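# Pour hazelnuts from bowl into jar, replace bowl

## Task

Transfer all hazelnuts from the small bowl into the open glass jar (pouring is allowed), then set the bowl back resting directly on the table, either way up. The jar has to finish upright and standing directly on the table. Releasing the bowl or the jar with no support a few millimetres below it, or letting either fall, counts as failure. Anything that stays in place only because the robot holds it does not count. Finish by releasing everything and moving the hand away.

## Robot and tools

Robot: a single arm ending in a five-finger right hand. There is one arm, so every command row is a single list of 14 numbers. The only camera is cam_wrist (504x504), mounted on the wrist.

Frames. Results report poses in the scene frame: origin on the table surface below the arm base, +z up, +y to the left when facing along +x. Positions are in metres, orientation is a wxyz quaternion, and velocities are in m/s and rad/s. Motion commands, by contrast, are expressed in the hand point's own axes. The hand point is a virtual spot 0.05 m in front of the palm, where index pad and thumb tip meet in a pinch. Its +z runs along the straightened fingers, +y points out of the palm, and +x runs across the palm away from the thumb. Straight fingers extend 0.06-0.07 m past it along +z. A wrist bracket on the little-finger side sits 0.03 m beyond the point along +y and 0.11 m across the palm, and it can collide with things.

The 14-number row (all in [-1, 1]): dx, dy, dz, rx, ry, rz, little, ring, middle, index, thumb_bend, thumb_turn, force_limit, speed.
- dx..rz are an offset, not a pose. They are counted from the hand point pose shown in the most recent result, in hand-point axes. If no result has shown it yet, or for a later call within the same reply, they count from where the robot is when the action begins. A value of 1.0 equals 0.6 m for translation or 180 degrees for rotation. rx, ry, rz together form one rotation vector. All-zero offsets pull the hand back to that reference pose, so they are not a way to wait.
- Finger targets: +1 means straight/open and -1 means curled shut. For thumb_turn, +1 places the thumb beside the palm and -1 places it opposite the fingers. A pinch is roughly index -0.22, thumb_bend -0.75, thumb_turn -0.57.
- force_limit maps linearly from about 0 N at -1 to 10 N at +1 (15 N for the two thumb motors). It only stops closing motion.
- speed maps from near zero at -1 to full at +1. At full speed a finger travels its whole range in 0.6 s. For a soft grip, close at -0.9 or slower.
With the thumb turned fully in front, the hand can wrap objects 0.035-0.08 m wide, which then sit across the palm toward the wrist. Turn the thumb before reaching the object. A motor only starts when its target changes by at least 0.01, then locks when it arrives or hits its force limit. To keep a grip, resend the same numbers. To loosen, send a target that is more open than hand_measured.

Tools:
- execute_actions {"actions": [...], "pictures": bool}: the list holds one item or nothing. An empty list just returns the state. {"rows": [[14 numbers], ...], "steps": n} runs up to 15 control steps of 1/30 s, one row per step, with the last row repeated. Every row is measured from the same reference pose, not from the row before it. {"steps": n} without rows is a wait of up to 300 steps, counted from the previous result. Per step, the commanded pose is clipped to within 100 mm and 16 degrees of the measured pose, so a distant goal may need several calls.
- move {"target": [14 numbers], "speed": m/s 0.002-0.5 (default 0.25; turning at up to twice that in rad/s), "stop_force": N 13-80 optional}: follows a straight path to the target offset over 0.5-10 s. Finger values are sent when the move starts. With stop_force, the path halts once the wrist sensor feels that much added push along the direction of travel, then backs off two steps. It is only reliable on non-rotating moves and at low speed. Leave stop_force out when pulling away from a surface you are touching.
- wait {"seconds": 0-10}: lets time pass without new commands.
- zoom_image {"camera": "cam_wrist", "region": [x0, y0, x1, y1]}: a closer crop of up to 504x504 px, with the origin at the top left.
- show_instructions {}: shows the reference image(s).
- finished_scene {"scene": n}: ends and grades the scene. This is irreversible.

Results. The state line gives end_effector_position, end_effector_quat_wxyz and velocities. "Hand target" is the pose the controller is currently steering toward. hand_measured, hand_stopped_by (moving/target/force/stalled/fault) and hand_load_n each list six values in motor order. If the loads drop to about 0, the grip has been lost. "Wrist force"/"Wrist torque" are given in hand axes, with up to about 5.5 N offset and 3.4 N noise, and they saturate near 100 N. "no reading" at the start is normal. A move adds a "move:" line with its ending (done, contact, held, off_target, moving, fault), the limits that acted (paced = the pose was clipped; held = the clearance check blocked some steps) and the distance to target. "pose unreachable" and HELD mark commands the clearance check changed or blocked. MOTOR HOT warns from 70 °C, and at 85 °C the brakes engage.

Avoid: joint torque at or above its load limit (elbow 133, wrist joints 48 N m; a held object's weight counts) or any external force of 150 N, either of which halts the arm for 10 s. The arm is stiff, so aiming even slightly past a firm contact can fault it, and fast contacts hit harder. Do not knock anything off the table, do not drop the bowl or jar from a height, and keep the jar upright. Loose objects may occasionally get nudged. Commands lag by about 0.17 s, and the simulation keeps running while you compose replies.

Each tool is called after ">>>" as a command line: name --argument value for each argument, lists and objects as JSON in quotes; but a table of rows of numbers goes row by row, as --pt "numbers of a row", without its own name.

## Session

>>> execute_actions --actions '[]'

Scene clock: 0.00 s of 6000.00 s.
end_effector_position=(+0.6983, -0.3255, +0.2351) hand_measured=(+1.000, +1.000, +1.000, +1.000, +1.000, +1.000) hand_load_n=(+0.0, +0.0, +0.0, +0.0, +0.0, +0.0) hand_stopped_by=(target, target, target, target, target, target) hand_force_limit=0.00 hand_speed=-0.80 end_effector_quat_wxyz=(-0.374, -0.068, +0.910, +0.164) end_effector_velocity=(+0.001, -0.000, -0.000) end_effector_angular_velocity=(-0.002, -0.002, +0.001)
Joint positions: [-0.633 -0.528  0.983  1.926  1.811 -2.281]
Joint velocities: [ 0.001 -0.    -0.001 -0.002  0.001  0.   ]
Motor temperatures (°C, as the motors report them): [29 29 29 34 37 32]
Wrist force (N, on the end effector, along its own x y z axes, offset not removed): no reading
Wrist torque (N m, same axes, about the end effector's origin, offset not removed): no reading
Hand target: +0.698, -0.325, +0.235; -0.374, -0.068, +0.910, +0.164

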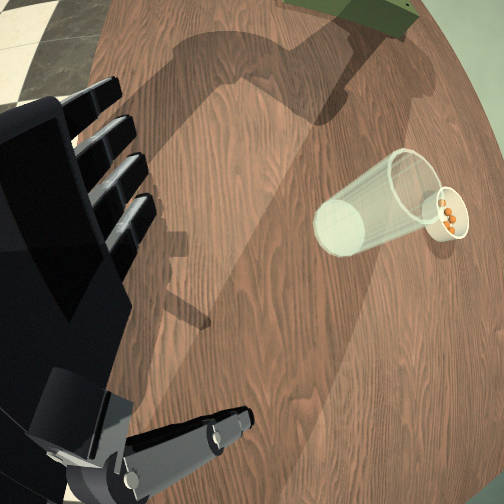

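>>> move --target '[0.088, 0.5005, 0.1623, 0.327, 0.0635, -0.2661, 1, 1, 1, 1, 1, 1, 0, 0.5]' --speed 0.3

Scene clock: 77.60 s of 6000.00 s.
end_effector_position=(+0.5921, -0.0335, +0.3102) hand_measured=(+1.000, +1.000, +1.000, +1.000, +1.000, +1.000) hand_load_n=(+0.0, +0.0, +0.0, +0.0, +0.0, +0.0) hand_stopped_by=(target, target, target, target, target, target) hand_force_limit=0.00 hand_speed=0.50 end_effector_quat_wxyz=(-0.282, -0.599, +0.731, -0.166) end_effector_velocity=(-0.001, +0.002, +0.000) end_effector_angular_velocity=(-0.002, -0.003, +0.011)
Joint positions: [-0.097 -1.043  1.567  1.215  2.22  -3.013]
Joint velocities: [ 0.005 -0.004  0.004 -0.007  0.002 -0.007]
Motor temperatures (°C, as the motors report them): [29 29 29 34 37 32]
Wrist force (N, on the end effector, along its own x y z axes, offset not removed): [2.1 1.9 -4.5]
Wrist torque (N m, same axes, about the end effector's origin, offset not removed): [0.71 -0.30 0.47]
Hand target: +0.592, -0.033, +0.310; -0.281, -0.599, +0.731, -0.166
Off the commanded pose: 0.001 m, 0 deg.
After step 120, 70.77 s passed at rest.
move: done

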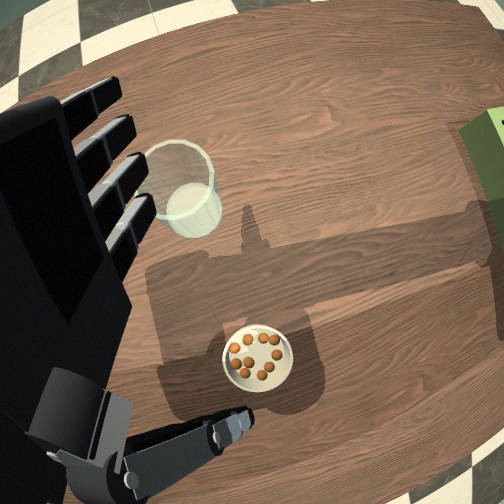

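>>> execute_actions --actions '[]'

Scene clock: 130.80 s of 6000.00 s.
end_effector_position=(+0.5920, -0.0333, +0.3103) hand_measured=(+1.000, +1.000, +1.000, +1.000, +1.000, +1.000) hand_load_n=(+0.0, +0.0, +0.0, +0.0, +0.0, +0.0) hand_stopped_by=(target, target, target, target, target, target) hand_force_limit=0.00 hand_speed=0.50 end_effector_quat_wxyz=(-0.281, -0.599, +0.731, -0.166) end_effector_velocity=(+0.000, +0.000, +0.000) end_effector_angular_velocity=(-0.001, +0.000, +0.001)
Joint positions: [-0.097 -1.043  1.568  1.215  2.22  -3.014]
Joint velocities: [ 0.001  0.    -0.001  0.     0.001 -0.   ]
Motor temperatures (°C, as the motors report them): [29 29 29 34 37 32]
Wrist force (N, on the end effector, along its own x y z axes, offset not removed): [-0.9 1.1 -4.1]
Wrist torque (N m, same axes, about the end effector's origin, offset not removed): [0.52 0.05 0.11]
Hand target: +0.592, -0.033, +0.310; -0.281, -0.599, +0.731, -0.166
Off the commanded pose: 0.000 m, 0 deg.
Steps of this call (steps 1 to 90: nothing new was sent; then 50.20 s passed at rest). Readings (end_effector_position | what the end effector reports):
1: (+0.5921, -0.0334, +0.3102) | hand_measured=(+1.000, +1.000, +1.000, +1.000, +1.000, +1.000) hand_load_n=(+0.0, +0.0, +0.0, +0.0, +0.0, +0.0) hand_stopped_by=(target, target, target, target, target, target) hand_force_limit=0.00 hand_speed=0.50
2: (+0.5921, -0.0334, +0.3102) | hand_measured=(+1.000, +1.000, +1.000, +1.000, +1.000, +1.000) hand_load_n=(+0.0, +0.0, +0.0, +0.0, +0.0, +0.0) hand_stopped_by=(target, target, target, target, target, target) hand_force_limit=0.00 hand_speed=0.50
4: (+0.5921, -0.0333, +0.3103) | hand_measured=(+1.000, +1.000, +1.000, +1.000, +1.000, +1.000) hand_load_n=(+0.0, +0.0, +0.0, +0.0, +0.0, +0.0) hand_stopped_by=(target, target, target, target, target, target) hand_force_limit=0.00 hand_speed=0.50
8: (+0.5921, -0.0333, +0.3103) | hand_measured=(+1.000, +1.000, +1.000, +1.000, +1.000, +1.000) hand_load_n=(+0.0, +0.0, +0.0, +0.0, +0.0, +0.0) hand_stopped_by=(target, target, target, target, target, target) hand_force_limit=0.00 hand_speed=0.50
90: the state above

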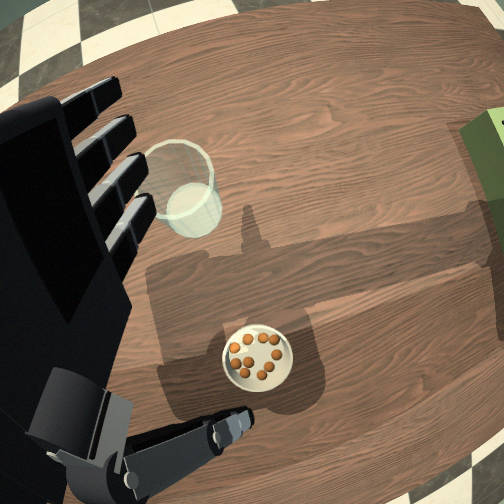

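>>> zoom_image --camera "cam_wrist" --region '[210, 310, 310, 410]'

>>> zoom_image --camera "cam_wrist" --region '[120, 130, 240, 250]'

Region (210, 310, 310, 410) of cam_wrist's 504x504 image, scaled by 5.040, with more detail than that image has.

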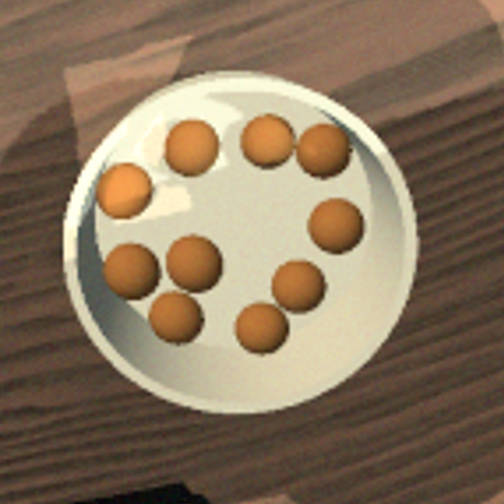

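Region (120, 130, 240, 250) of cam_wrist's 504x504 image, scaled by 4.200, with more detail than that image has.

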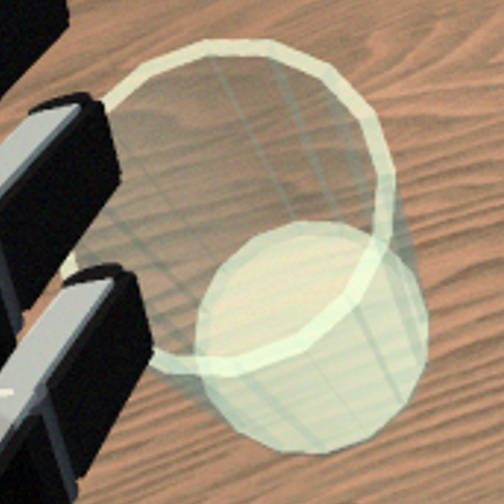

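>>> move --target '[-0.3087,0.0883,0.0682,0.5117,0.0524,-0.0119,1,1,1,1,1,1,0.4,0.5]' --speed 0.25

Scene clock: 229.27 s of 6000.00 s.
end_effector_position=(+0.5546, +0.0999, +0.1701) hand_measured=(+1.000, +1.000, +1.000, +1.000, +1.000, +1.000) hand_load_n=(+0.0, +0.0, +0.0, +0.0, +0.0, +0.0) hand_stopped_by=(target, target, target, target, target, target) hand_force_limit=0.40 hand_speed=0.50 end_effector_quat_wxyz=(-0.179, +0.616, -0.356, +0.679) end_effector_velocity=(+0.001, +0.001, -0.001) end_effector_angular_velocity=(-0.004, -0.014, +0.009)
Joint positions: [ 0.085 -1.439  2.59  -1.142  1.891 -3.93 ]
Joint velocities: [-0.004  0.01   0.008 -0.033 -0.014 -0.005]
Motor temperatures (°C, as the motors report them): [29 29 29 34 37 32]
Wrist force (N, on the end effector, along its own x y z axes, offset not removed): [0.5 1.0 -5.2]
Wrist torque (N m, same axes, about the end effector's origin, offset not removed): [0.66 -0.06 0.22]
Hand target: +0.555, +0.100, +0.170; -0.179, +0.616, -0.356, +0.680
Off the commanded pose: 0.000 m, 0 deg.
After step 90, 91.67 s passed at rest.
move: done

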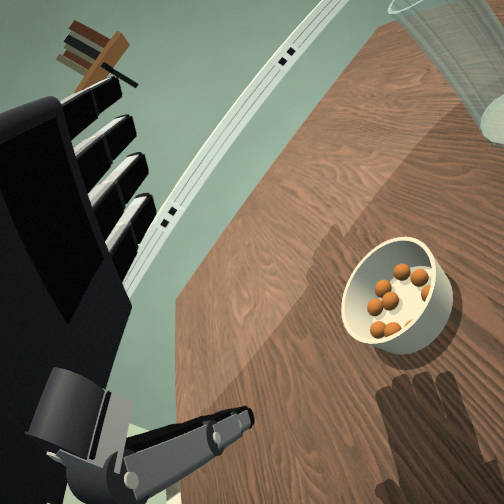

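>>> move --target '[-0.0068,0.018,-0.0487,0,0,-0.25,1,1,1,1,1,1,0.4,0.5]' --speed 0.25

Scene clock: 265.33 s of 6000.00 s.
end_effector_position=(+0.5251, +0.1028, +0.1601) hand_measured=(+1.000, +1.000, +1.000, +1.000, +1.000, +1.000) hand_load_n=(+0.0, +0.0, +0.0, +0.0, +0.0, +0.0) hand_stopped_by=(target, target, target, target, target, target) hand_force_limit=0.40 hand_speed=0.50 end_effector_quat_wxyz=(+0.094, +0.705, -0.094, +0.696) end_effector_velocity=(+0.000, +0.001, +0.000) end_effector_angular_velocity=(-0.016, +0.001, +0.002)
Joint positions: [ 0.22  -1.302  2.589 -1.277  2.027 -4.712]
Joint velocities: [ 0.002  0.005  0.    -0.009  0.    -0.017]
Motor temperatures (°C, as the motors report them): [29 29 30 34 37 32]
Wrist force (N, on the end effector, along its own x y z axes, offset not removed): [0.9 -1.8 -2.1]
Wrist torque (N m, same axes, about the end effector's origin, offset not removed): [0.11 -0.35 0.00]
Hand target: +0.525, +0.103, +0.160; +0.095, +0.705, -0.093, +0.696
Off the commanded pose: 0.000 m, 0 deg.
After step 90, 30.97 s passed at rest.
move: done

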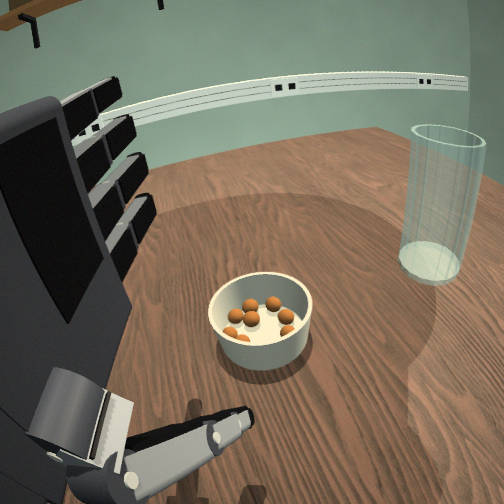

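>>> move --target '[-0.2168,-0.027,-0.017,0,0,0,1,1,1,1,1,-1,0.4,1]' --speed 0.15

Scene clock: 306.17 s of 6000.00 s.
end_effector_position=(+0.5179, +0.1213, +0.0308) hand_measured=(+1.000, +1.000, +1.000, +1.000, +1.000, -1.000) hand_load_n=(+0.0, +0.0, +0.0, +0.0, +0.0, +0.0) hand_stopped_by=(target, target, target, target, target, target) hand_force_limit=0.40 hand_speed=1.00 end_effector_quat_wxyz=(+0.094, +0.706, -0.094, +0.696) end_effector_velocity=(+0.000, +0.000, -0.002) end_effector_angular_velocity=(-0.000, -0.003, -0.001)
Joint positions: [ 0.279 -0.906  2.56  -1.644  2.085 -4.711]
Joint velocities: [ 0.001  0.008 -0.001 -0.01   0.002 -0.001]
Motor temperatures (°C, as the motors report them): [29 29 30 34 37 32]
Wrist force (N, on the end effector, along its own x y z axes, offset not removed): [0.2 2.0 -3.5]
Wrist torque (N m, same axes, about the end effector's origin, offset not removed): [0.67 -0.12 0.27]
Hand target: +0.518, +0.121, +0.031; +0.094, +0.705, -0.094, +0.696
Off the commanded pose: 0.001 m, 0 deg.
After step 90, 36.37 s passed at rest.
move: done

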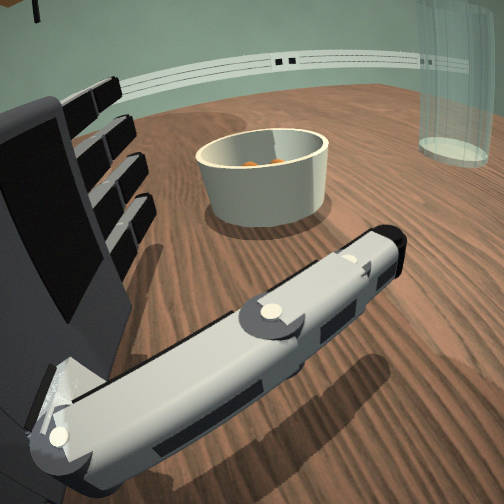

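>>> move --target '[-0.008,0.027,0.148,0,0,0,1,1,1,1,1,-1,0.4,1]' --speed 0.05

Scene clock: 335.93 s of 6000.00 s.
end_effector_position=(+0.5989, +0.0827, +0.0248) hand_measured=(+1.000, +1.000, +1.000, +1.000, +1.000, -1.000) hand_load_n=(+0.0, +0.0, +0.0, +0.0, +0.0, +0.0) hand_stopped_by=(target, target, target, target, target, target) hand_force_limit=0.40 hand_speed=1.00 end_effector_quat_wxyz=(+0.094, +0.706, -0.094, +0.696) end_effector_velocity=(+0.002, -0.002, -0.001) end_effector_angular_velocity=(+0.001, +0.001, -0.001)
Joint positions: [ 0.131 -0.897  2.475 -1.569  1.938 -4.713]
Joint velocities: [-0.004  0.    -0.003  0.005 -0.003  0.001]
Motor temperatures (°C, as the motors report them): [29 29 29 34 37 32]
Wrist force (N, on the end effector, along its own x y z axes, offset not removed): [1.6 1.4 -3.7]
Wrist torque (N m, same axes, about the end effector's origin, offset not removed): [0.67 -0.37 0.36]
Hand target: +0.599, +0.083, +0.025; +0.094, +0.706, -0.094, +0.696
Off the commanded pose: 0.000 m, 0 deg.
After step 90, 24.57 s passed at rest.
move: done

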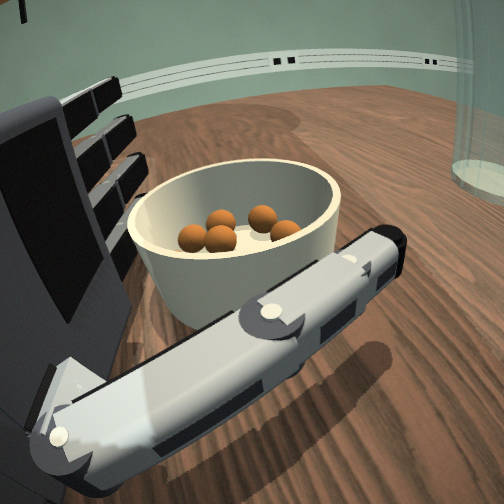

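>>> move --target '[0.002,0.002,0.022,0,0,0,1,1,1,1,1,-1,0.4,1]' --speed 0.02

Scene clock: 351.60 s of 6000.00 s.
end_effector_position=(+0.6111, +0.0782, +0.0258) hand_measured=(+1.000, +1.000, +1.000, +1.000, +1.000, -1.000) hand_load_n=(+0.0, +0.0, +0.0, +0.0, +0.0, +0.0) hand_stopped_by=(target, target, target, target, target, target) hand_force_limit=0.40 hand_speed=1.00 end_effector_quat_wxyz=(+0.094, +0.706, -0.094, +0.696) end_effector_velocity=(+0.003, -0.002, +0.000) end_effector_angular_velocity=(-0.001, -0.000, -0.001)
Joint positions: [ 0.117 -0.899  2.46  -1.551  1.923 -4.713]
Joint velocities: [-0.004 -0.001 -0.004  0.004 -0.002 -0.001]
Motor temperatures (°C, as the motors report them): [29 29 29 34 37 32]
Wrist force (N, on the end effector, along its own x y z axes, offset not removed): [2.3 2.5 -5.5]
Wrist torque (N m, same axes, about the end effector's origin, offset not removed): [0.97 -0.42 0.33]
Hand target: +0.611, +0.078, +0.026; +0.094, +0.706, -0.094, +0.696
Off the commanded pose: 0.000 m, 0 deg.
After step 90, 11.73 s passed at rest.
move: done

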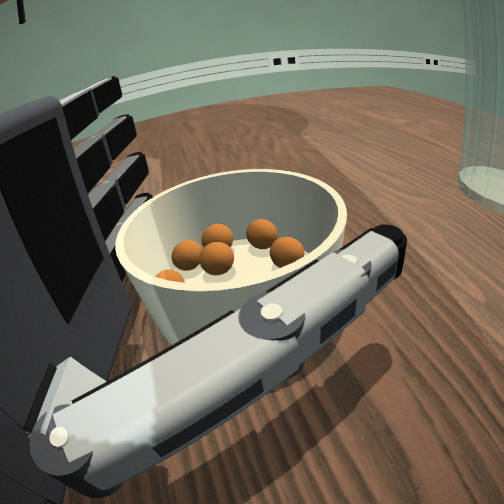

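Span 116–346 matches the scene‑1 grasp. Closing index and thumb.

>>> execute_actions --actions '[{"rows": [[0,0,0,0,0,0,1,1,1,-1,-1,-1,0.4,-0.6]], "steps": 15}]' --pictures false

>>> wait --seconds 0.5

Scene clock: 357.77 s of 6000.00 s.
end_effector_position=(+0.6112, +0.0782, +0.0259) hand_measured=(+1.000, +1.000, +1.000, +0.736, +0.832, -1.000) hand_load_n=(+0.0, +0.0, +0.0, +0.0, +0.0, +0.0) hand_stopped_by=(target, target, target, moving, moving, target) hand_force_limit=0.40 hand_speed=-0.60 end_effector_quat_wxyz=(+0.094, +0.705, -0.094, +0.696) end_effector_velocity=(-0.000, +0.000, -0.000) end_effector_angular_velocity=(+0.000, +0.001, +0.000)
Joint positions: [ 0.117 -0.899  2.46  -1.551  1.923 -4.713]
Joint velocities: [-0.     0.     0.001 -0.    -0.     0.   ]
Motor temperatures (°C, as the motors report them): [29 29 29 34 37 32]
Wrist force (N, on the end effector, along its own x y z axes, offset not removed): [1.8 1.8 -5.2]
Wrist torque (N m, same axes, about the end effector's origin, offset not removed): [0.81 -0.27 0.33]
Hand target: +0.611, +0.078, +0.026; +0.094, +0.706, -0.094, +0.696
Off the commanded pose: 0.000 m, 0 deg.
Steps of this call (steps 1 to 90: nothing new was sent; then 2.67 s passed at rest; steps 91 to 105: all 15 steps of this action). Readings (end_effector_position | what the end effector reports):
91: (+0.6114, +0.0781, +0.0259) | hand_measured=(+1.000, +1.000, +1.000, +1.000, +1.000, -1.000) hand_load_n=(+0.0, +0.0, +0.0, +0.0, +0.0, +0.0) hand_stopped_by=(target, target, target, moving, moving, target) hand_force_limit=0.40 hand_speed=-0.60
92: (+0.6114, +0.0781, +0.0259) | hand_measured=(+1.000, +1.000, +1.000, +1.000, +1.000, -1.000) hand_load_n=(+0.0, +0.0, +0.0, +0.0, +0.0, +0.0) hand_stopped_by=(target, target, target, moving, moving, target) hand_force_limit=0.40 hand_speed=-0.60
94: (+0.6114, +0.0781, +0.0259) | hand_measured=(+1.000, +1.000, +1.000, +0.980, +0.988, -1.000) hand_load_n=(+0.0, +0.0, +0.0, +0.0, +0.0, +0.0) hand_stopped_by=(target, target, target, moving, moving, target) hand_force_limit=0.40 hand_speed=-0.60
98: (+0.6113, +0.0781, +0.0259) | hand_measured=(+1.000, +1.000, +1.000, +0.890, +0.932, -1.000) hand_load_n=(+0.0, +0.0, +0.0, +0.0, +0.0, +0.0) hand_stopped_by=(target, target, target, moving, moving, target) hand_force_limit=0.40 hand_speed=-0.60
105: the state above

Scene clock: 358.27 s of 6000.00 s.
end_effector_position=(+0.6111, +0.0782, +0.0259) hand_measured=(+1.000, +1.000, +1.000, +0.516, +0.714, -1.000) hand_load_n=(+0.0, +0.0, +0.0, +7.5, +11.5, +0.5) hand_stopped_by=(target, target, target, force, force, target) hand_force_limit=0.40 hand_speed=-0.60 end_effector_quat_wxyz=(+0.094, +0.706, -0.094, +0.696) end_effector_velocity=(-0.001, +0.000, -0.000) end_effector_angular_velocity=(+0.001, +0.001, -0.000)
Joint positions: [ 0.117 -0.899  2.46  -1.551  1.923 -4.713]
Joint velocities: [ 0.001 -0.     0.001  0.     0.001  0.001]
Motor temperatures (°C, as the motors report them): [29 29 29 34 37 32]
Wrist force (N, on the end effector, along its own x y z axes, offset not removed): [1.9 1.5 -3.7]
Wrist torque (N m, same axes, about the end effector's origin, offset not removed): [0.59 -0.43 0.31]
Hand target: +0.611, +0.078, +0.026; +0.094, +0.706, -0.094, +0.696
Off the commanded pose: 0.000 m, 0 deg.
Steps of this call (steps 1 to 15: nothing new was sent). Readings (end_effector_position | what the end effector reports):
1: (+0.6111, +0.0782, +0.0259) | hand_measured=(+1.000, +1.000, +1.000, +0.714, +0.818, -1.000) hand_load_n=(+0.0, +0.0, +0.0, +0.0, +0.0, +0.0) hand_stopped_by=(target, target, target, moving, moving, target) hand_force_limit=0.40 hand_speed=-0.60
2: (+0.6111, +0.0782, +0.0259) | hand_measured=(+1.000, +1.000, +1.000, +0.690, +0.804, -1.000) hand_load_n=(+0.0, +0.0, +0.0, +0.0, +0.0, +0.0) hand_stopped_by=(target, target, target, moving, moving, target) hand_force_limit=0.40 hand_speed=-0.60
4: (+0.6111, +0.0782, +0.0259) | hand_measured=(+1.000, +1.000, +1.000, +0.646, +0.776, -1.000) hand_load_n=(+0.0, +0.0, +0.0, +0.0, +0.0, +0.0) hand_stopped_by=(target, target, target, moving, moving, target) hand_force_limit=0.40 hand_speed=-0.60
8: (+0.6111, +0.0782, +0.0259) | hand_measured=(+1.000, +1.000, +1.000, +0.558, +0.724, -1.000) hand_load_n=(+0.0, +0.0, +0.0, +1.5, +4.0, +0.5) hand_stopped_by=(target, target, target, moving, moving, target) hand_force_limit=0.40 hand_speed=-0.60
15: the state above

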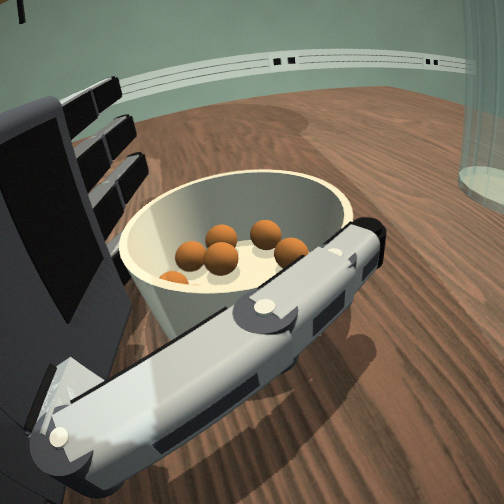

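>>> execute_actions --actions '[{"rows": [[0,0,0,0,0,0,1,1,1,-0.97,-0.97,-1,0.7,-0.7]], "steps": 15}]'

Scene clock: 369.10 s of 6000.00 s.
end_effector_position=(+0.6111, +0.0782, +0.0258) hand_measured=(+1.000, +1.000, +1.000, +0.504, +0.720, -1.000) hand_load_n=(+0.0, +0.0, +0.0, +9.0, +13.0, +0.5) hand_stopped_by=(target, target, target, force, force, target) hand_force_limit=0.70 hand_speed=-0.70 end_effector_quat_wxyz=(+0.094, +0.706, -0.094, +0.696) end_effector_velocity=(-0.001, -0.001, -0.000) end_effector_angular_velocity=(-0.001, +0.001, -0.001)
Joint positions: [ 0.117 -0.899  2.46  -1.551  1.923 -4.713]
Joint velocities: [-0.001  0.     0.002 -0.001 -0.    -0.   ]
Motor temperatures (°C, as the motors report them): [29 29 29 34 37 32]
Wrist force (N, on the end effector, along its own x y z axes, offset not removed): [-0.6 0.2 -1.7]
Wrist torque (N m, same axes, about the end effector's origin, offset not removed): [0.27 0.14 0.21]
Hand target: +0.611, +0.078, +0.026; +0.094, +0.706, -0.094, +0.696
Off the commanded pose: 0.000 m, 0 deg.
Steps of this call (steps 1 to 90: nothing new was sent; then 7.33 s passed at rest; steps 91 to 105: all 15 steps of this action). Readings (end_effector_position | what the end effector reports):
91: (+0.6111, +0.0782, +0.0258) | hand_measured=(+1.000, +1.000, +1.000, +0.516, +0.714, -1.000) hand_load_n=(+0.0, +0.0, +0.0, +7.5, +11.5, +0.5) hand_stopped_by=(target, target, target, moving, moving, target) hand_force_limit=0.70 hand_speed=-0.70
92: (+0.6111, +0.0782, +0.0258) | hand_measured=(+1.000, +1.000, +1.000, +0.516, +0.714, -1.000) hand_load_n=(+0.0, +0.0, +0.0, +7.5, +11.5, +0.5) hand_stopped_by=(target, target, target, moving, moving, target) hand_force_limit=0.70 hand_speed=-0.70
94: (+0.6111, +0.0782, +0.0258) | hand_measured=(+1.000, +1.000, +1.000, +0.504, +0.712, -1.000) hand_load_n=(+0.0, +0.0, +0.0, +10.5, +14.0, +0.5) hand_stopped_by=(target, target, target, force, force, target) hand_force_limit=0.70 hand_speed=-0.70
98: (+0.6111, +0.0782, +0.0258) | hand_measured=(+1.000, +1.000, +1.000, +0.504, +0.720, -1.000) hand_load_n=(+0.0, +0.0, +0.0, +9.0, +13.0, +0.5) hand_stopped_by=(target, target, target, force, force, target) hand_force_limit=0.70 hand_speed=-0.70
105: the state above

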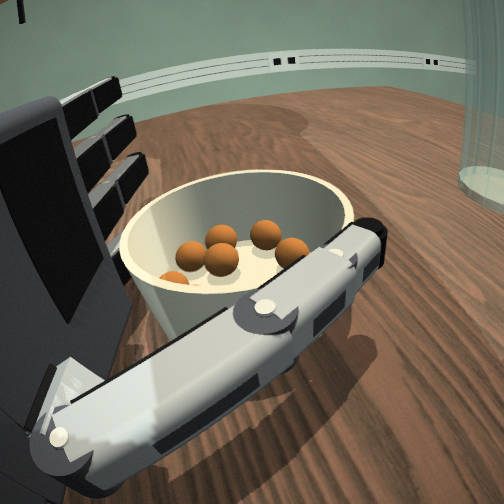

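>>> execute_actions --actions '[{"rows": [[0,0,0,0,0,0,1,1,1,0.85,0.9,-1,0.7,0.3],[0,0,0,0,0,0,1,1,1,0.85,0.9,-1,0.7,0.3],[0,0,0,0,0,0,1,1,1,0.85,0.9,-1,0.7,0.3],[0,0,0,0,0,0,1,1,1,0.85,0.9,-1,0.7,0.3],[0,0,0,0,0,0,1,1,1,0.85,0.9,-1,0.7,0.3],[0,0,0.002,0,0,0,1,1,1,0.85,0.9,-1,0.7,0.3],[0,0,0.004,0,0,0,1,1,1,0.85,0.9,-1,0.7,0.3],[0,0,0.006,0,0,0,1,1,1,0.85,0.9,-1,0.7,0.3],[0,0,0.008,0,0,0,1,1,1,0.85,0.9,-1,0.7,0.3],[0,0,0.010,0,0,0,1,1,1,0.85,0.9,-1,0.7,0.3],[0,0,0.012,0,0,0,1,1,1,0.85,0.9,-1,0.7,0.3],[0,0,0.013,0,0,0,1,1,1,0.85,0.9,-1,0.7,0.3]], "steps": 15}]' --pictures false

>>> execute_actions --actions '[{"rows": [[0,0,0,0,0,0,1,1,1,0.85,0.9,-1,0.7,0.3],[0,0,0,0,0,0,1,1,1,0.85,0.9,-1,0.7,0.3],[0,0,0,0,0,0,1,1,1,0.85,0.9,-1,0.7,0.3],[0,0,0,0,0,0,1,1,1,0.85,0.9,-1,0.7,0.3],[0,0,0,0,0,0,1,1,1,0.85,0.9,-1,0.7,0.3],[0,0,0,0,0,0,1,1,1,-1,-1,-1,0.55,-0.5]], "steps": 15}]' --pictures false

>>> wait --seconds 1.2

Scene clock: 400.20 s of 6000.00 s.
end_effector_position=(+0.6169, +0.0766, +0.0258) hand_measured=(+1.000, +1.000, +1.000, +0.850, +0.900, -1.000) hand_load_n=(+0.0, +0.0, +0.0, +0.0, +0.5, +0.0) hand_stopped_by=(target, target, target, target, target, target) hand_force_limit=0.70 hand_speed=0.30 end_effector_quat_wxyz=(+0.094, +0.705, -0.094, +0.696) end_effector_velocity=(+0.014, -0.004, -0.001) end_effector_angular_velocity=(+0.000, +0.002, -0.001)
Joint positions: [ 0.111 -0.899  2.451 -1.543  1.918 -4.713]
Joint velocities: [-0.013  0.002 -0.021  0.021 -0.012  0.   ]
Motor temperatures (°C, as the motors report them): [29 29 29 34 37 32]
Wrist force (N, on the end effector, along its own x y z axes, offset not removed): [1.8 2.9 -3.9]
Wrist torque (N m, same axes, about the end effector's origin, offset not removed): [0.79 -0.26 0.39]
Hand target: +0.619, +0.076, +0.026; +0.094, +0.706, -0.094, +0.696
Off the commanded pose: 0.002 m, 0 deg.
Steps of this call (steps 1 to 90: nothing new was sent; then 27.60 s passed at rest; steps 91 to 105: all 15 steps of this action). Readings (end_effector_position | what the end effector reports):
91: (+0.6111, +0.0782, +0.0259) | hand_measured=(+1.000, +1.000, +1.000, +0.504, +0.720, -1.000) hand_load_n=(+0.0, +0.0, +0.0, +9.0, +13.0, +0.5) hand_stopped_by=(target, target, target, moving, moving, target) hand_force_limit=0.70 hand_speed=0.30
92: (+0.6111, +0.0782, +0.0259) | hand_measured=(+1.000, +1.000, +1.000, +0.504, +0.720, -1.000) hand_load_n=(+0.0, +0.0, +0.0, +9.0, +13.0, +0.5) hand_stopped_by=(target, target, target, moving, moving, target) hand_force_limit=0.70 hand_speed=0.30
94: (+0.6111, +0.0782, +0.0259) | hand_measured=(+1.000, +1.000, +1.000, +0.570, +0.754, -1.000) hand_load_n=(+0.0, +0.0, +0.0, +0.5, +0.0, +0.0) hand_stopped_by=(target, target, target, moving, moving, target) hand_force_limit=0.70 hand_speed=0.30
98: (+0.6115, +0.0781, +0.0258) | hand_measured=(+1.000, +1.000, +1.000, +0.844, +0.900, -1.000) hand_load_n=(+0.0, +0.0, +0.0, +0.0, +0.0, +0.0) hand_stopped_by=(target, target, target, moving, moving, target) hand_force_limit=0.70 hand_speed=0.30
105: the state above

Scene clock: 400.70 s of 6000.00 s.
end_effector_position=(+0.6169, +0.0766, +0.0258) hand_measured=(+1.000, +1.000, +1.000, +0.658, +0.780, -1.000) hand_load_n=(+0.0, +0.0, +0.0, +0.0, +0.5, +0.0) hand_stopped_by=(target, target, target, moving, moving, target) hand_force_limit=0.55 hand_speed=-0.50 end_effector_quat_wxyz=(+0.094, +0.705, -0.094, +0.696) end_effector_velocity=(-0.001, +0.001, +0.000) end_effector_angular_velocity=(-0.001, +0.000, +0.002)
Joint positions: [ 0.111 -0.899  2.451 -1.543  1.918 -4.713]
Joint velocities: [ 0.001 -0.     0.001 -0.001 -0.    -0.001]
Motor temperatures (°C, as the motors report them): [29 29 29 34 37 32]
Wrist force (N, on the end effector, along its own x y z axes, offset not removed): [0.5 2.9 -4.8]
Wrist torque (N m, same axes, about the end effector's origin, offset not removed): [1.00 -0.23 0.32]
Hand target: +0.617, +0.077, +0.026; +0.094, +0.705, -0.094, +0.696
Off the commanded pose: 0.000 m, 0 deg.
Steps of this call (steps 1 to 15: all 15 steps of this action). Readings (end_effector_position | what the end effector reports):
1: (+0.6173, +0.0765, +0.0258) | hand_measured=(+1.000, +1.000, +1.000, +0.850, +0.900, -1.000) hand_load_n=(+0.0, +0.0, +0.0, +0.0, +0.5, +0.0) hand_stopped_by=(target, target, target, target, target, target) hand_force_limit=0.70 hand_speed=0.30
2: (+0.6174, +0.0765, +0.0258) | hand_measured=(+1.000, +1.000, +1.000, +0.850, +0.900, -1.000) hand_load_n=(+0.0, +0.0, +0.0, +0.0, +0.5, +0.0) hand_stopped_by=(target, target, target, target, target, target) hand_force_limit=0.70 hand_speed=0.30
4: (+0.6174, +0.0765, +0.0258) | hand_measured=(+1.000, +1.000, +1.000, +0.850, +0.900, -1.000) hand_load_n=(+0.0, +0.0, +0.0, +0.0, +0.5, +0.0) hand_stopped_by=(target, target, target, target, target, target) hand_force_limit=0.70 hand_speed=0.30
8: (+0.6171, +0.0766, +0.0258) | hand_measured=(+1.000, +1.000, +1.000, +0.850, +0.900, -1.000) hand_load_n=(+0.0, +0.0, +0.0, +0.0, +0.0, +0.0) hand_stopped_by=(target, target, target, moving, moving, target) hand_force_limit=0.55 hand_speed=-0.50
15: the state above

Scene clock: 401.90 s of 6000.00 s.
end_effector_position=(+0.6169, +0.0766, +0.0258) hand_measured=(+1.000, +1.000, +1.000, +0.498, +0.722, -1.000) hand_load_n=(+0.0, +0.0, +0.0, +10.0, +18.0, +0.5) hand_stopped_by=(target, target, target, force, force, target) hand_force_limit=0.55 hand_speed=-0.50 end_effector_quat_wxyz=(+0.094, +0.705, -0.094, +0.696) end_effector_velocity=(+0.001, -0.000, +0.000) end_effector_angular_velocity=(-0.001, -0.000, +0.001)
Joint positions: [ 0.111 -0.899  2.451 -1.543  1.918 -4.713]
Joint velocities: [-0.001  0.    -0.001  0.    -0.001 -0.001]
Motor temperatures (°C, as the motors report them): [29 29 29 34 37 32]
Wrist force (N, on the end effector, along its own x y z axes, offset not removed): [-2.4 0.6 -7.1]
Wrist torque (N m, same axes, about the end effector's origin, offset not removed): [0.61 0.23 0.07]
Hand target: +0.617, +0.077, +0.026; +0.094, +0.705, -0.094, +0.696
Off the commanded pose: 0.000 m, 0 deg.
Steps of this call (steps 1 to 36: nothing new was sent). Readings (end_effector_position | what the end effector reports):
1: (+0.6169, +0.0766, +0.0258) | hand_measured=(+1.000, +1.000, +1.000, +0.630, +0.764, -1.000) hand_load_n=(+0.0, +0.0, +0.0, +1.0, +2.5, +0.5) hand_stopped_by=(target, target, target, moving, moving, target) hand_force_limit=0.55 hand_speed=-0.50
2: (+0.6169, +0.0766, +0.0258) | hand_measured=(+1.000, +1.000, +1.000, +0.602, +0.748, -1.000) hand_load_n=(+0.0, +0.0, +0.0, +1.5, +4.0, +0.5) hand_stopped_by=(target, target, target, moving, moving, target) hand_force_limit=0.55 hand_speed=-0.50
4: (+0.6169, +0.0766, +0.0258) | hand_measured=(+1.000, +1.000, +1.000, +0.548, +0.722, -1.000) hand_load_n=(+0.0, +0.0, +0.0, +4.5, +11.5, +1.0) hand_stopped_by=(target, target, target, moving, moving, target) hand_force_limit=0.55 hand_speed=-0.50
8: (+0.6168, +0.0766, +0.0258) | hand_measured=(+1.000, +1.000, +1.000, +0.498, +0.722, -1.000) hand_load_n=(+0.0, +0.0, +0.0, +10.0, +18.0, +0.5) hand_stopped_by=(target, target, target, force, force, target) hand_force_limit=0.55 hand_speed=-0.50
36: the state above

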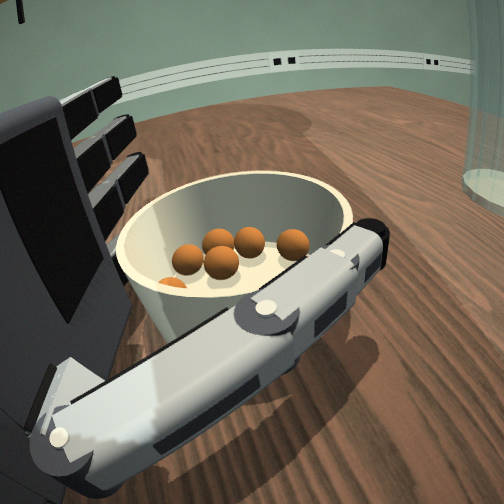

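>>> move --target '[0.06,0,0,0,0,0,1,1,1,-1,-1,-1,0.55,-0.5]' --speed 0.05

Scene clock: 424.40 s of 6000.00 s.
end_effector_position=(+0.6173, +0.0766, +0.0615) hand_measured=(+1.000, +1.000, +1.000, +0.498, +0.722, -1.000) hand_load_n=(+0.0, +0.0, +0.0, +10.0, +18.0, +1.0) hand_stopped_by=(target, target, target, force, force, target) hand_force_limit=0.55 hand_speed=-0.50 end_effector_quat_wxyz=(+0.094, +0.705, -0.094, +0.696) end_effector_velocity=(+0.000, -0.001, +0.002) end_effector_angular_velocity=(-0.001, +0.001, -0.001)
Joint positions: [ 0.111 -0.991  2.463 -1.463  1.918 -4.713]
Joint velocities: [-0.001 -0.007  0.     0.008 -0.    -0.001]
Motor temperatures (°C, as the motors report them): [29 29 29 34 37 32]
Wrist force (N, on the end effector, along its own x y z axes, offset not removed): [-2.5 1.3 -3.5]
Wrist torque (N m, same axes, about the end effector's origin, offset not removed): [0.53 0.10 0.09]
Hand target: +0.617, +0.077, +0.062; +0.094, +0.705, -0.094, +0.696
Off the commanded pose: 0.000 m, 0 deg.
After step 200, 14.70 s passed at rest.
move: done

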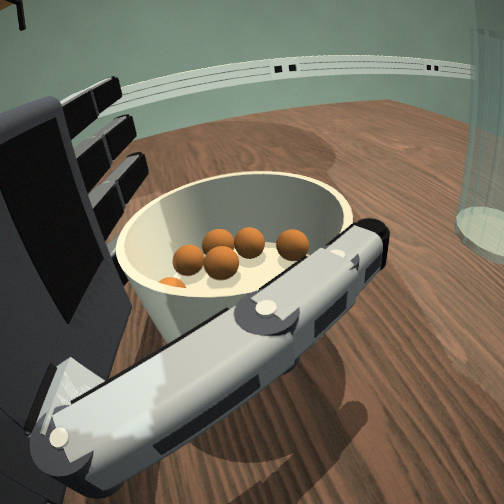

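>>> move --target '[0.2475,0.211,0.0277,-0.111,0,0,1,1,1,-1,-1,-1,0.55,-0.5]' --speed 0.12

Scene clock: 488.83 s of 6000.00 s.
end_effector_position=(+0.6019, -0.0499, +0.2094) hand_measured=(+1.000, +1.000, +1.000, +0.498, +0.722, -1.000) hand_load_n=(+0.0, +0.0, +0.0, +10.0, +18.0, +1.0) hand_stopped_by=(target, target, target, force, force, target) hand_force_limit=0.55 hand_speed=-0.50 end_effector_quat_wxyz=(+0.215, +0.679, -0.213, +0.669) end_effector_velocity=(+0.001, -0.001, +0.002) end_effector_angular_velocity=(+0.001, -0.002, -0.001)
Joint positions: [-0.018 -1.336  2.418 -1.073  2.136 -4.714]
Joint velocities: [-0.001 -0.004 -0.003  0.006  0.     0.001]
Motor temperatures (°C, as the motors report them): [29 29 29 34 37 32]
Wrist force (N, on the end effector, along its own x y z axes, offset not removed): [-3.2 0.0 -4.3]
Wrist torque (N m, same axes, about the end effector's origin, offset not removed): [0.36 0.08 0.01]
Hand target: +0.602, -0.050, +0.210; +0.215, +0.679, -0.213, +0.669
Off the commanded pose: 0.001 m, 0 deg.
After step 90, 59.27 s passed at rest.
move: done

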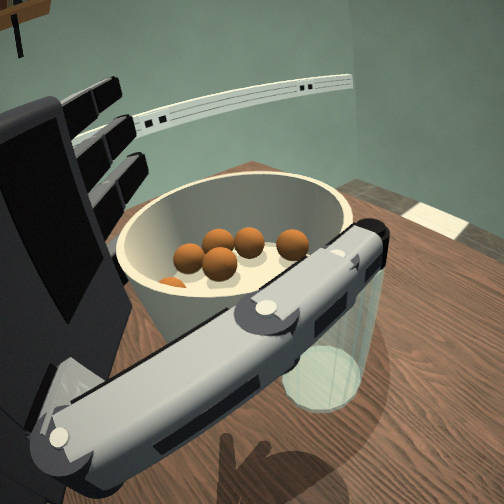

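>>> move --target '[0.0177,0.0201,0.0326,0,-0.1768,0.1768,1,1,1,-1,-1,-1,0.55,-0.5]' --speed 0.15

Scene clock: 517.03 s of 6000.00 s.
end_effector_position=(+0.6113, -0.0708, +0.2197) hand_measured=(+1.000, +1.000, +1.000, +0.498, +0.722, -1.000) hand_load_n=(+0.0, +0.0, +0.0, +10.0, +18.0, +0.5) hand_stopped_by=(target, target, target, force, force, target) hand_force_limit=0.55 hand_speed=-0.50 end_effector_quat_wxyz=(-0.040, +0.750, -0.438, +0.493) end_effector_velocity=(+0.001, -0.002, +0.000) end_effector_angular_velocity=(+0.013, +0.002, -0.001)
Joint positions: [-0.268 -1.508  2.217 -0.174  1.699 -4.029]
Joint velocities: [-0.008 -0.    -0.004  0.011 -0.012  0.006]
Motor temperatures (°C, as the motors report them): [29 29 29 34 37 32]
Wrist force (N, on the end effector, along its own x y z axes, offset not removed): [0.2 1.5 -2.5]
Wrist torque (N m, same axes, about the end effector's origin, offset not removed): [0.50 -0.23 0.29]
Hand target: +0.611, -0.071, +0.220; -0.040, +0.750, -0.438, +0.493
Off the commanded pose: 0.000 m, 0 deg.
After step 90, 22.13 s passed at rest.
move: done

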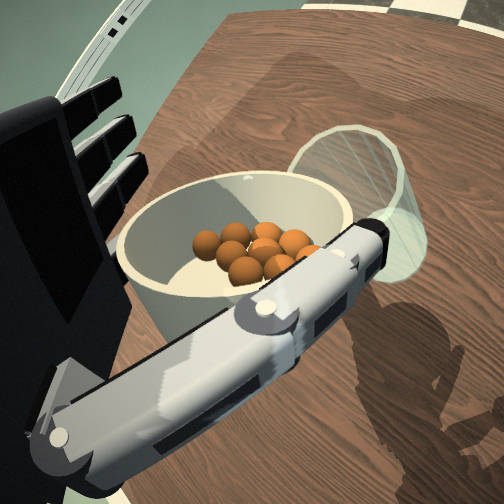

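>>> zoom_image --camera "cam_wrist" --region '[220, 100, 460, 300]'

Region (220, 100, 460, 300) of cam_wrist's 504x504 image, scaled by 2.100, with more detail than that image has.

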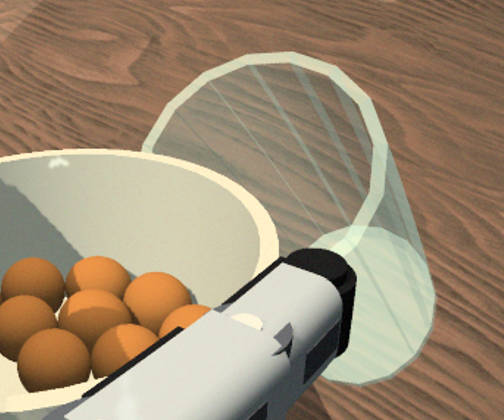

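>>> move --target '[0.0175,0.0175,0.040,0,-0.0511,0.0511,1,1,1,-1,-1,-1,0.55,-0.5]' --speed 0.05

Scene clock: 639.60 s of 6000.00 s.
end_effector_position=(+0.6248, -0.0933, +0.2097) hand_measured=(+1.000, +1.000, +1.000, +0.498, +0.722, -1.000) hand_load_n=(+0.0, +0.0, +0.0, +10.0, +18.0, +0.0) hand_stopped_by=(target, target, target, force, force, target) hand_force_limit=0.55 hand_speed=-0.50 end_effector_quat_wxyz=(-0.114, +0.750, -0.492, +0.427) end_effector_velocity=(+0.001, -0.002, -0.000) end_effector_angular_velocity=(+0.010, +0.001, -0.000)
Joint positions: [-0.398 -1.47   2.153 -0.03   1.485 -3.94 ]
Joint velocities: [-0.008  0.003 -0.004  0.006 -0.011  0.003]
Motor temperatures (°C, as the motors report them): [29 29 30 34 37 32]
Wrist force (N, on the end effector, along its own x y z axes, offset not removed): [2.6 1.8 -3.6]
Wrist torque (N m, same axes, about the end effector's origin, offset not removed): [0.56 -0.65 0.47]
Hand target: +0.625, -0.093, +0.210; -0.114, +0.750, -0.492, +0.427
Off the commanded pose: 0.000 m, 0 deg.
After step 90, 117.00 s passed at rest.
move: done

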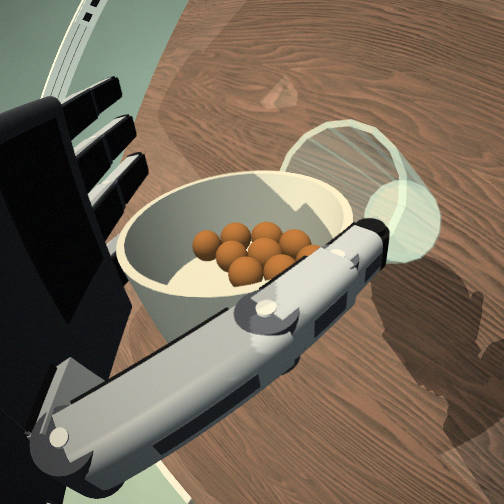

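>>> move --target '[0.0143,0.0105,0.0105,0,-0.0471,0.0471,1,1,1,-1,-1,-1,0.55,-0.5]' --speed 0.03

Scene clock: 674.53 s of 6000.00 s.
end_effector_position=(+0.6269, -0.1049, +0.2067) hand_measured=(+1.000, +1.000, +1.000, +0.498, +0.722, -1.000) hand_load_n=(+0.0, +0.0, +0.0, +10.0, +18.0, +0.0) hand_stopped_by=(target, target, target, force, force, target) hand_force_limit=0.55 hand_speed=-0.50 end_effector_quat_wxyz=(-0.180, +0.741, -0.536, +0.362) end_effector_velocity=(+0.000, -0.001, -0.000) end_effector_angular_velocity=(+0.013, +0.002, +0.001)
Joint positions: [-0.502 -1.432  2.102  0.099  1.301 -3.88 ]
Joint velocities: [-0.007  0.003 -0.004  0.008 -0.013  0.002]
Motor temperatures (°C, as the motors report them): [29 29 30 34 37 32]
Wrist force (N, on the end effector, along its own x y z axes, offset not removed): [0.7 2.7 -1.1]
Wrist torque (N m, same axes, about the end effector's origin, offset not removed): [0.53 -0.30 0.31]
Hand target: +0.627, -0.105, +0.207; -0.181, +0.741, -0.536, +0.361
Off the commanded pose: 0.000 m, 0 deg.
After step 90, 28.23 s passed at rest.
move: done

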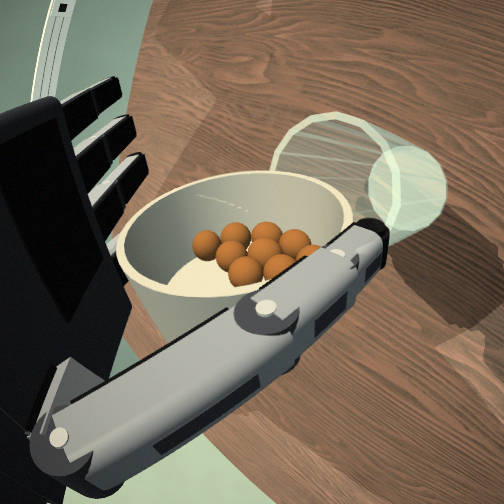

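>>> move --target '[0,0,0,0,-0.0393,0.0393,1,1,1,-1,-1,-1,0.55,-0.5]' --speed 0.025

Scene clock: 706.57 s of 6000.00 s.
end_effector_position=(+0.6269, -0.1049, +0.2067) hand_measured=(+1.000, +1.000, +1.000, +0.498, +0.722, -1.000) hand_load_n=(+0.0, +0.0, +0.0, +10.0, +18.0, -0.5) hand_stopped_by=(target, target, target, force, force, target) hand_force_limit=0.55 hand_speed=-0.50 end_effector_quat_wxyz=(-0.234, +0.728, -0.568, +0.304) end_effector_velocity=(+0.002, -0.001, +0.001) end_effector_angular_velocity=(+0.010, -0.001, +0.001)
Joint positions: [-0.567 -1.393  2.062  0.202  1.164 -3.836]
Joint velocities: [-0.004  0.003 -0.005  0.006 -0.01   0.002]
Motor temperatures (°C, as the motors report them): [29 29 30 34 37 32]
Wrist force (N, on the end effector, along its own x y z axes, offset not removed): [-2.9 0.5 -4.8]
Wrist torque (N m, same axes, about the end effector's origin, offset not removed): [0.32 0.46 -0.11]
Hand target: +0.627, -0.105, +0.207; -0.235, +0.728, -0.568, +0.304
Off the commanded pose: 0.000 m, 0 deg.
After step 90, 25.33 s passed at rest.
move: done

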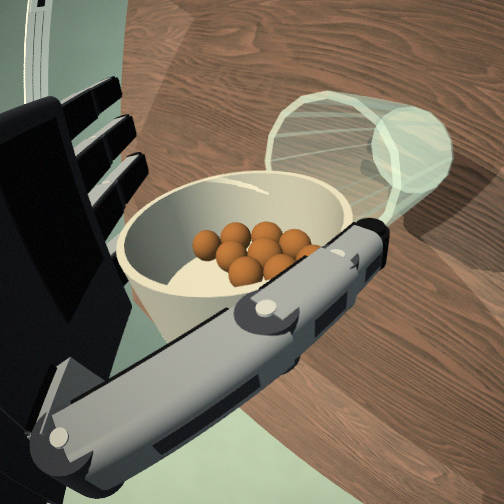

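>>> move --target '[0.005,0.0006,0.0006,0,-0.0314,0.0314,1,1,1,-1,-1,-1,0.55,-0.5]' --speed 0.02

Scene clock: 731.37 s of 6000.00 s.
end_effector_position=(+0.6274, -0.1078, +0.2067) hand_measured=(+1.000, +1.000, +1.000, +0.498, +0.722, -1.000) hand_load_n=(+0.0, +0.0, +0.0, +10.0, +18.0, -0.5) hand_stopped_by=(target, target, target, force, force, target) hand_force_limit=0.55 hand_speed=-0.50 end_effector_quat_wxyz=(-0.277, +0.713, -0.591, +0.256) end_effector_velocity=(-0.001, +0.000, -0.001) end_effector_angular_velocity=(+0.011, +0.003, -0.001)
Joint positions: [-0.619 -1.35   2.027  0.283  1.056 -3.815]
Joint velocities: [-0.004  0.003 -0.001  0.006 -0.007  0.001]
Motor temperatures (°C, as the motors report them): [29 29 30 34 37 32]
Wrist force (N, on the end effector, along its own x y z axes, offset not removed): [1.6 2.7 -1.5]
Wrist torque (N m, same axes, about the end effector's origin, offset not removed): [0.62 -0.35 0.30]
Hand target: +0.627, -0.108, +0.207; -0.277, +0.713, -0.591, +0.256
Off the commanded pose: 0.000 m, 0 deg.
After step 260, 12.47 s passed at rest.
move: done

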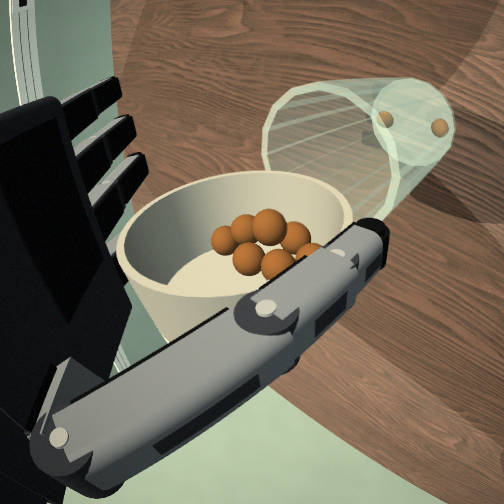

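>>> move --target '[0.004,0,0,0,-0.0275,0.0275,1,1,1,-1,-1,-1,0.55,-0.5]' --speed 0.015

Scene clock: 745.90 s of 6000.00 s.
end_effector_position=(+0.6279, -0.1101, +0.2068) hand_measured=(+1.000, +1.000, +1.000, +0.498, +0.722, -1.000) hand_load_n=(+0.0, +0.0, +0.0, +10.0, +18.0, -0.5) hand_stopped_by=(target, target, target, force, force, target) hand_force_limit=0.55 hand_speed=-0.50 end_effector_quat_wxyz=(-0.312, +0.698, -0.608, +0.213) end_effector_velocity=(-0.000, +0.000, -0.000) end_effector_angular_velocity=(+0.007, +0.001, +0.000)
Joint positions: [-0.66  -1.306  1.998  0.353  0.966 -3.804]
Joint velocities: [-0.002  0.003 -0.001  0.004 -0.005 -0.   ]
Motor temperatures (°C, as the motors report them): [29 29 30 34 37 32]
Wrist force (N, on the end effector, along its own x y z axes, offset not removed): [1.2 -0.6 -1.4]
Wrist torque (N m, same axes, about the end effector's origin, offset not removed): [0.12 -0.29 0.16]
Hand target: +0.628, -0.110, +0.207; -0.313, +0.698, -0.608, +0.213
Off the commanded pose: 0.000 m, 0 deg.
After step 220, 2.93 s passed at rest.
move: done

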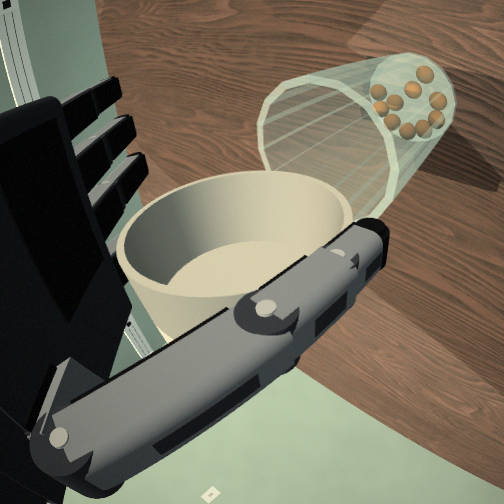

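>>> zoom_image --camera "cam_wrist" --region '[355, 40, 475, 160]'

Region (355, 40, 475, 160) of cam_wrist's 504x504 image, scaled by 4.200, with more detail than that image has.

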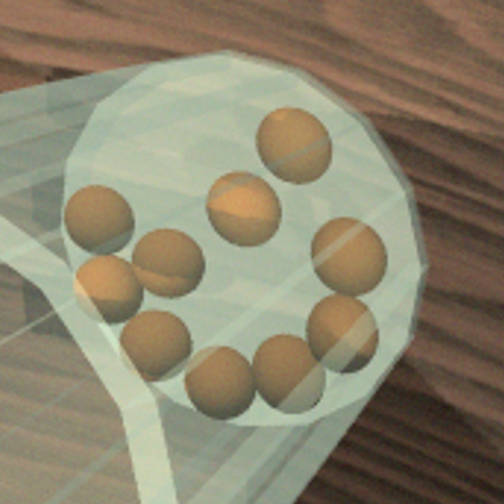

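>>> move --target '[-0.2157,0.0267,0.0382,0.0676,0.3233,-0.4169,1,1,1,-1,-1,-1,0.55,-0.5]' --speed 0.3

Scene clock: 805.90 s of 6000.00 s.
end_effector_position=(+0.6096, +0.0194, +0.1904) hand_measured=(+1.000, +1.000, +1.000, +0.498, +0.722, -1.000) hand_load_n=(+0.0, +0.0, +0.0, +10.0, +18.0, +0.5) hand_stopped_by=(target, target, target, force, force, target) hand_force_limit=0.55 hand_speed=-0.50 end_effector_quat_wxyz=(+0.123, +0.696, -0.124, +0.696) end_effector_velocity=(+0.002, +0.001, -0.000) end_effector_angular_velocity=(-0.013, -0.007, +0.006)
Joint positions: [ 0.015 -1.325  2.488 -1.167  1.906 -4.713]
Joint velocities: [ 0.001  0.008  0.003 -0.023 -0.004 -0.014]
Motor temperatures (°C, as the motors report them): [29 29 30 34 37 32]
Wrist force (N, on the end effector, along its own x y z axes, offset not removed): [-1.0 0.1 -3.2]
Wrist torque (N m, same axes, about the end effector's origin, offset not removed): [0.41 -0.24 0.18]
Hand target: +0.610, +0.019, +0.190; +0.123, +0.696, -0.124, +0.697
Off the commanded pose: 0.001 m, 0 deg.
After step 90, 53.60 s passed at rest.
move: done

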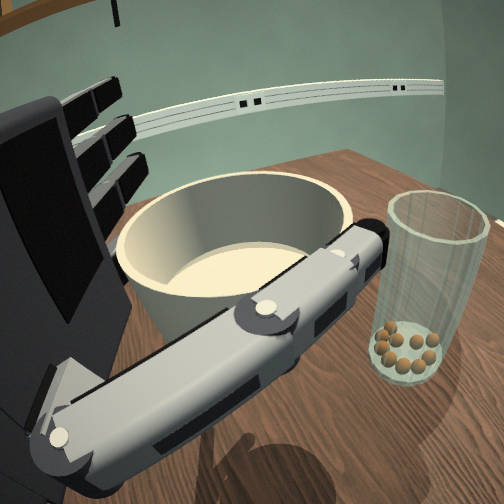

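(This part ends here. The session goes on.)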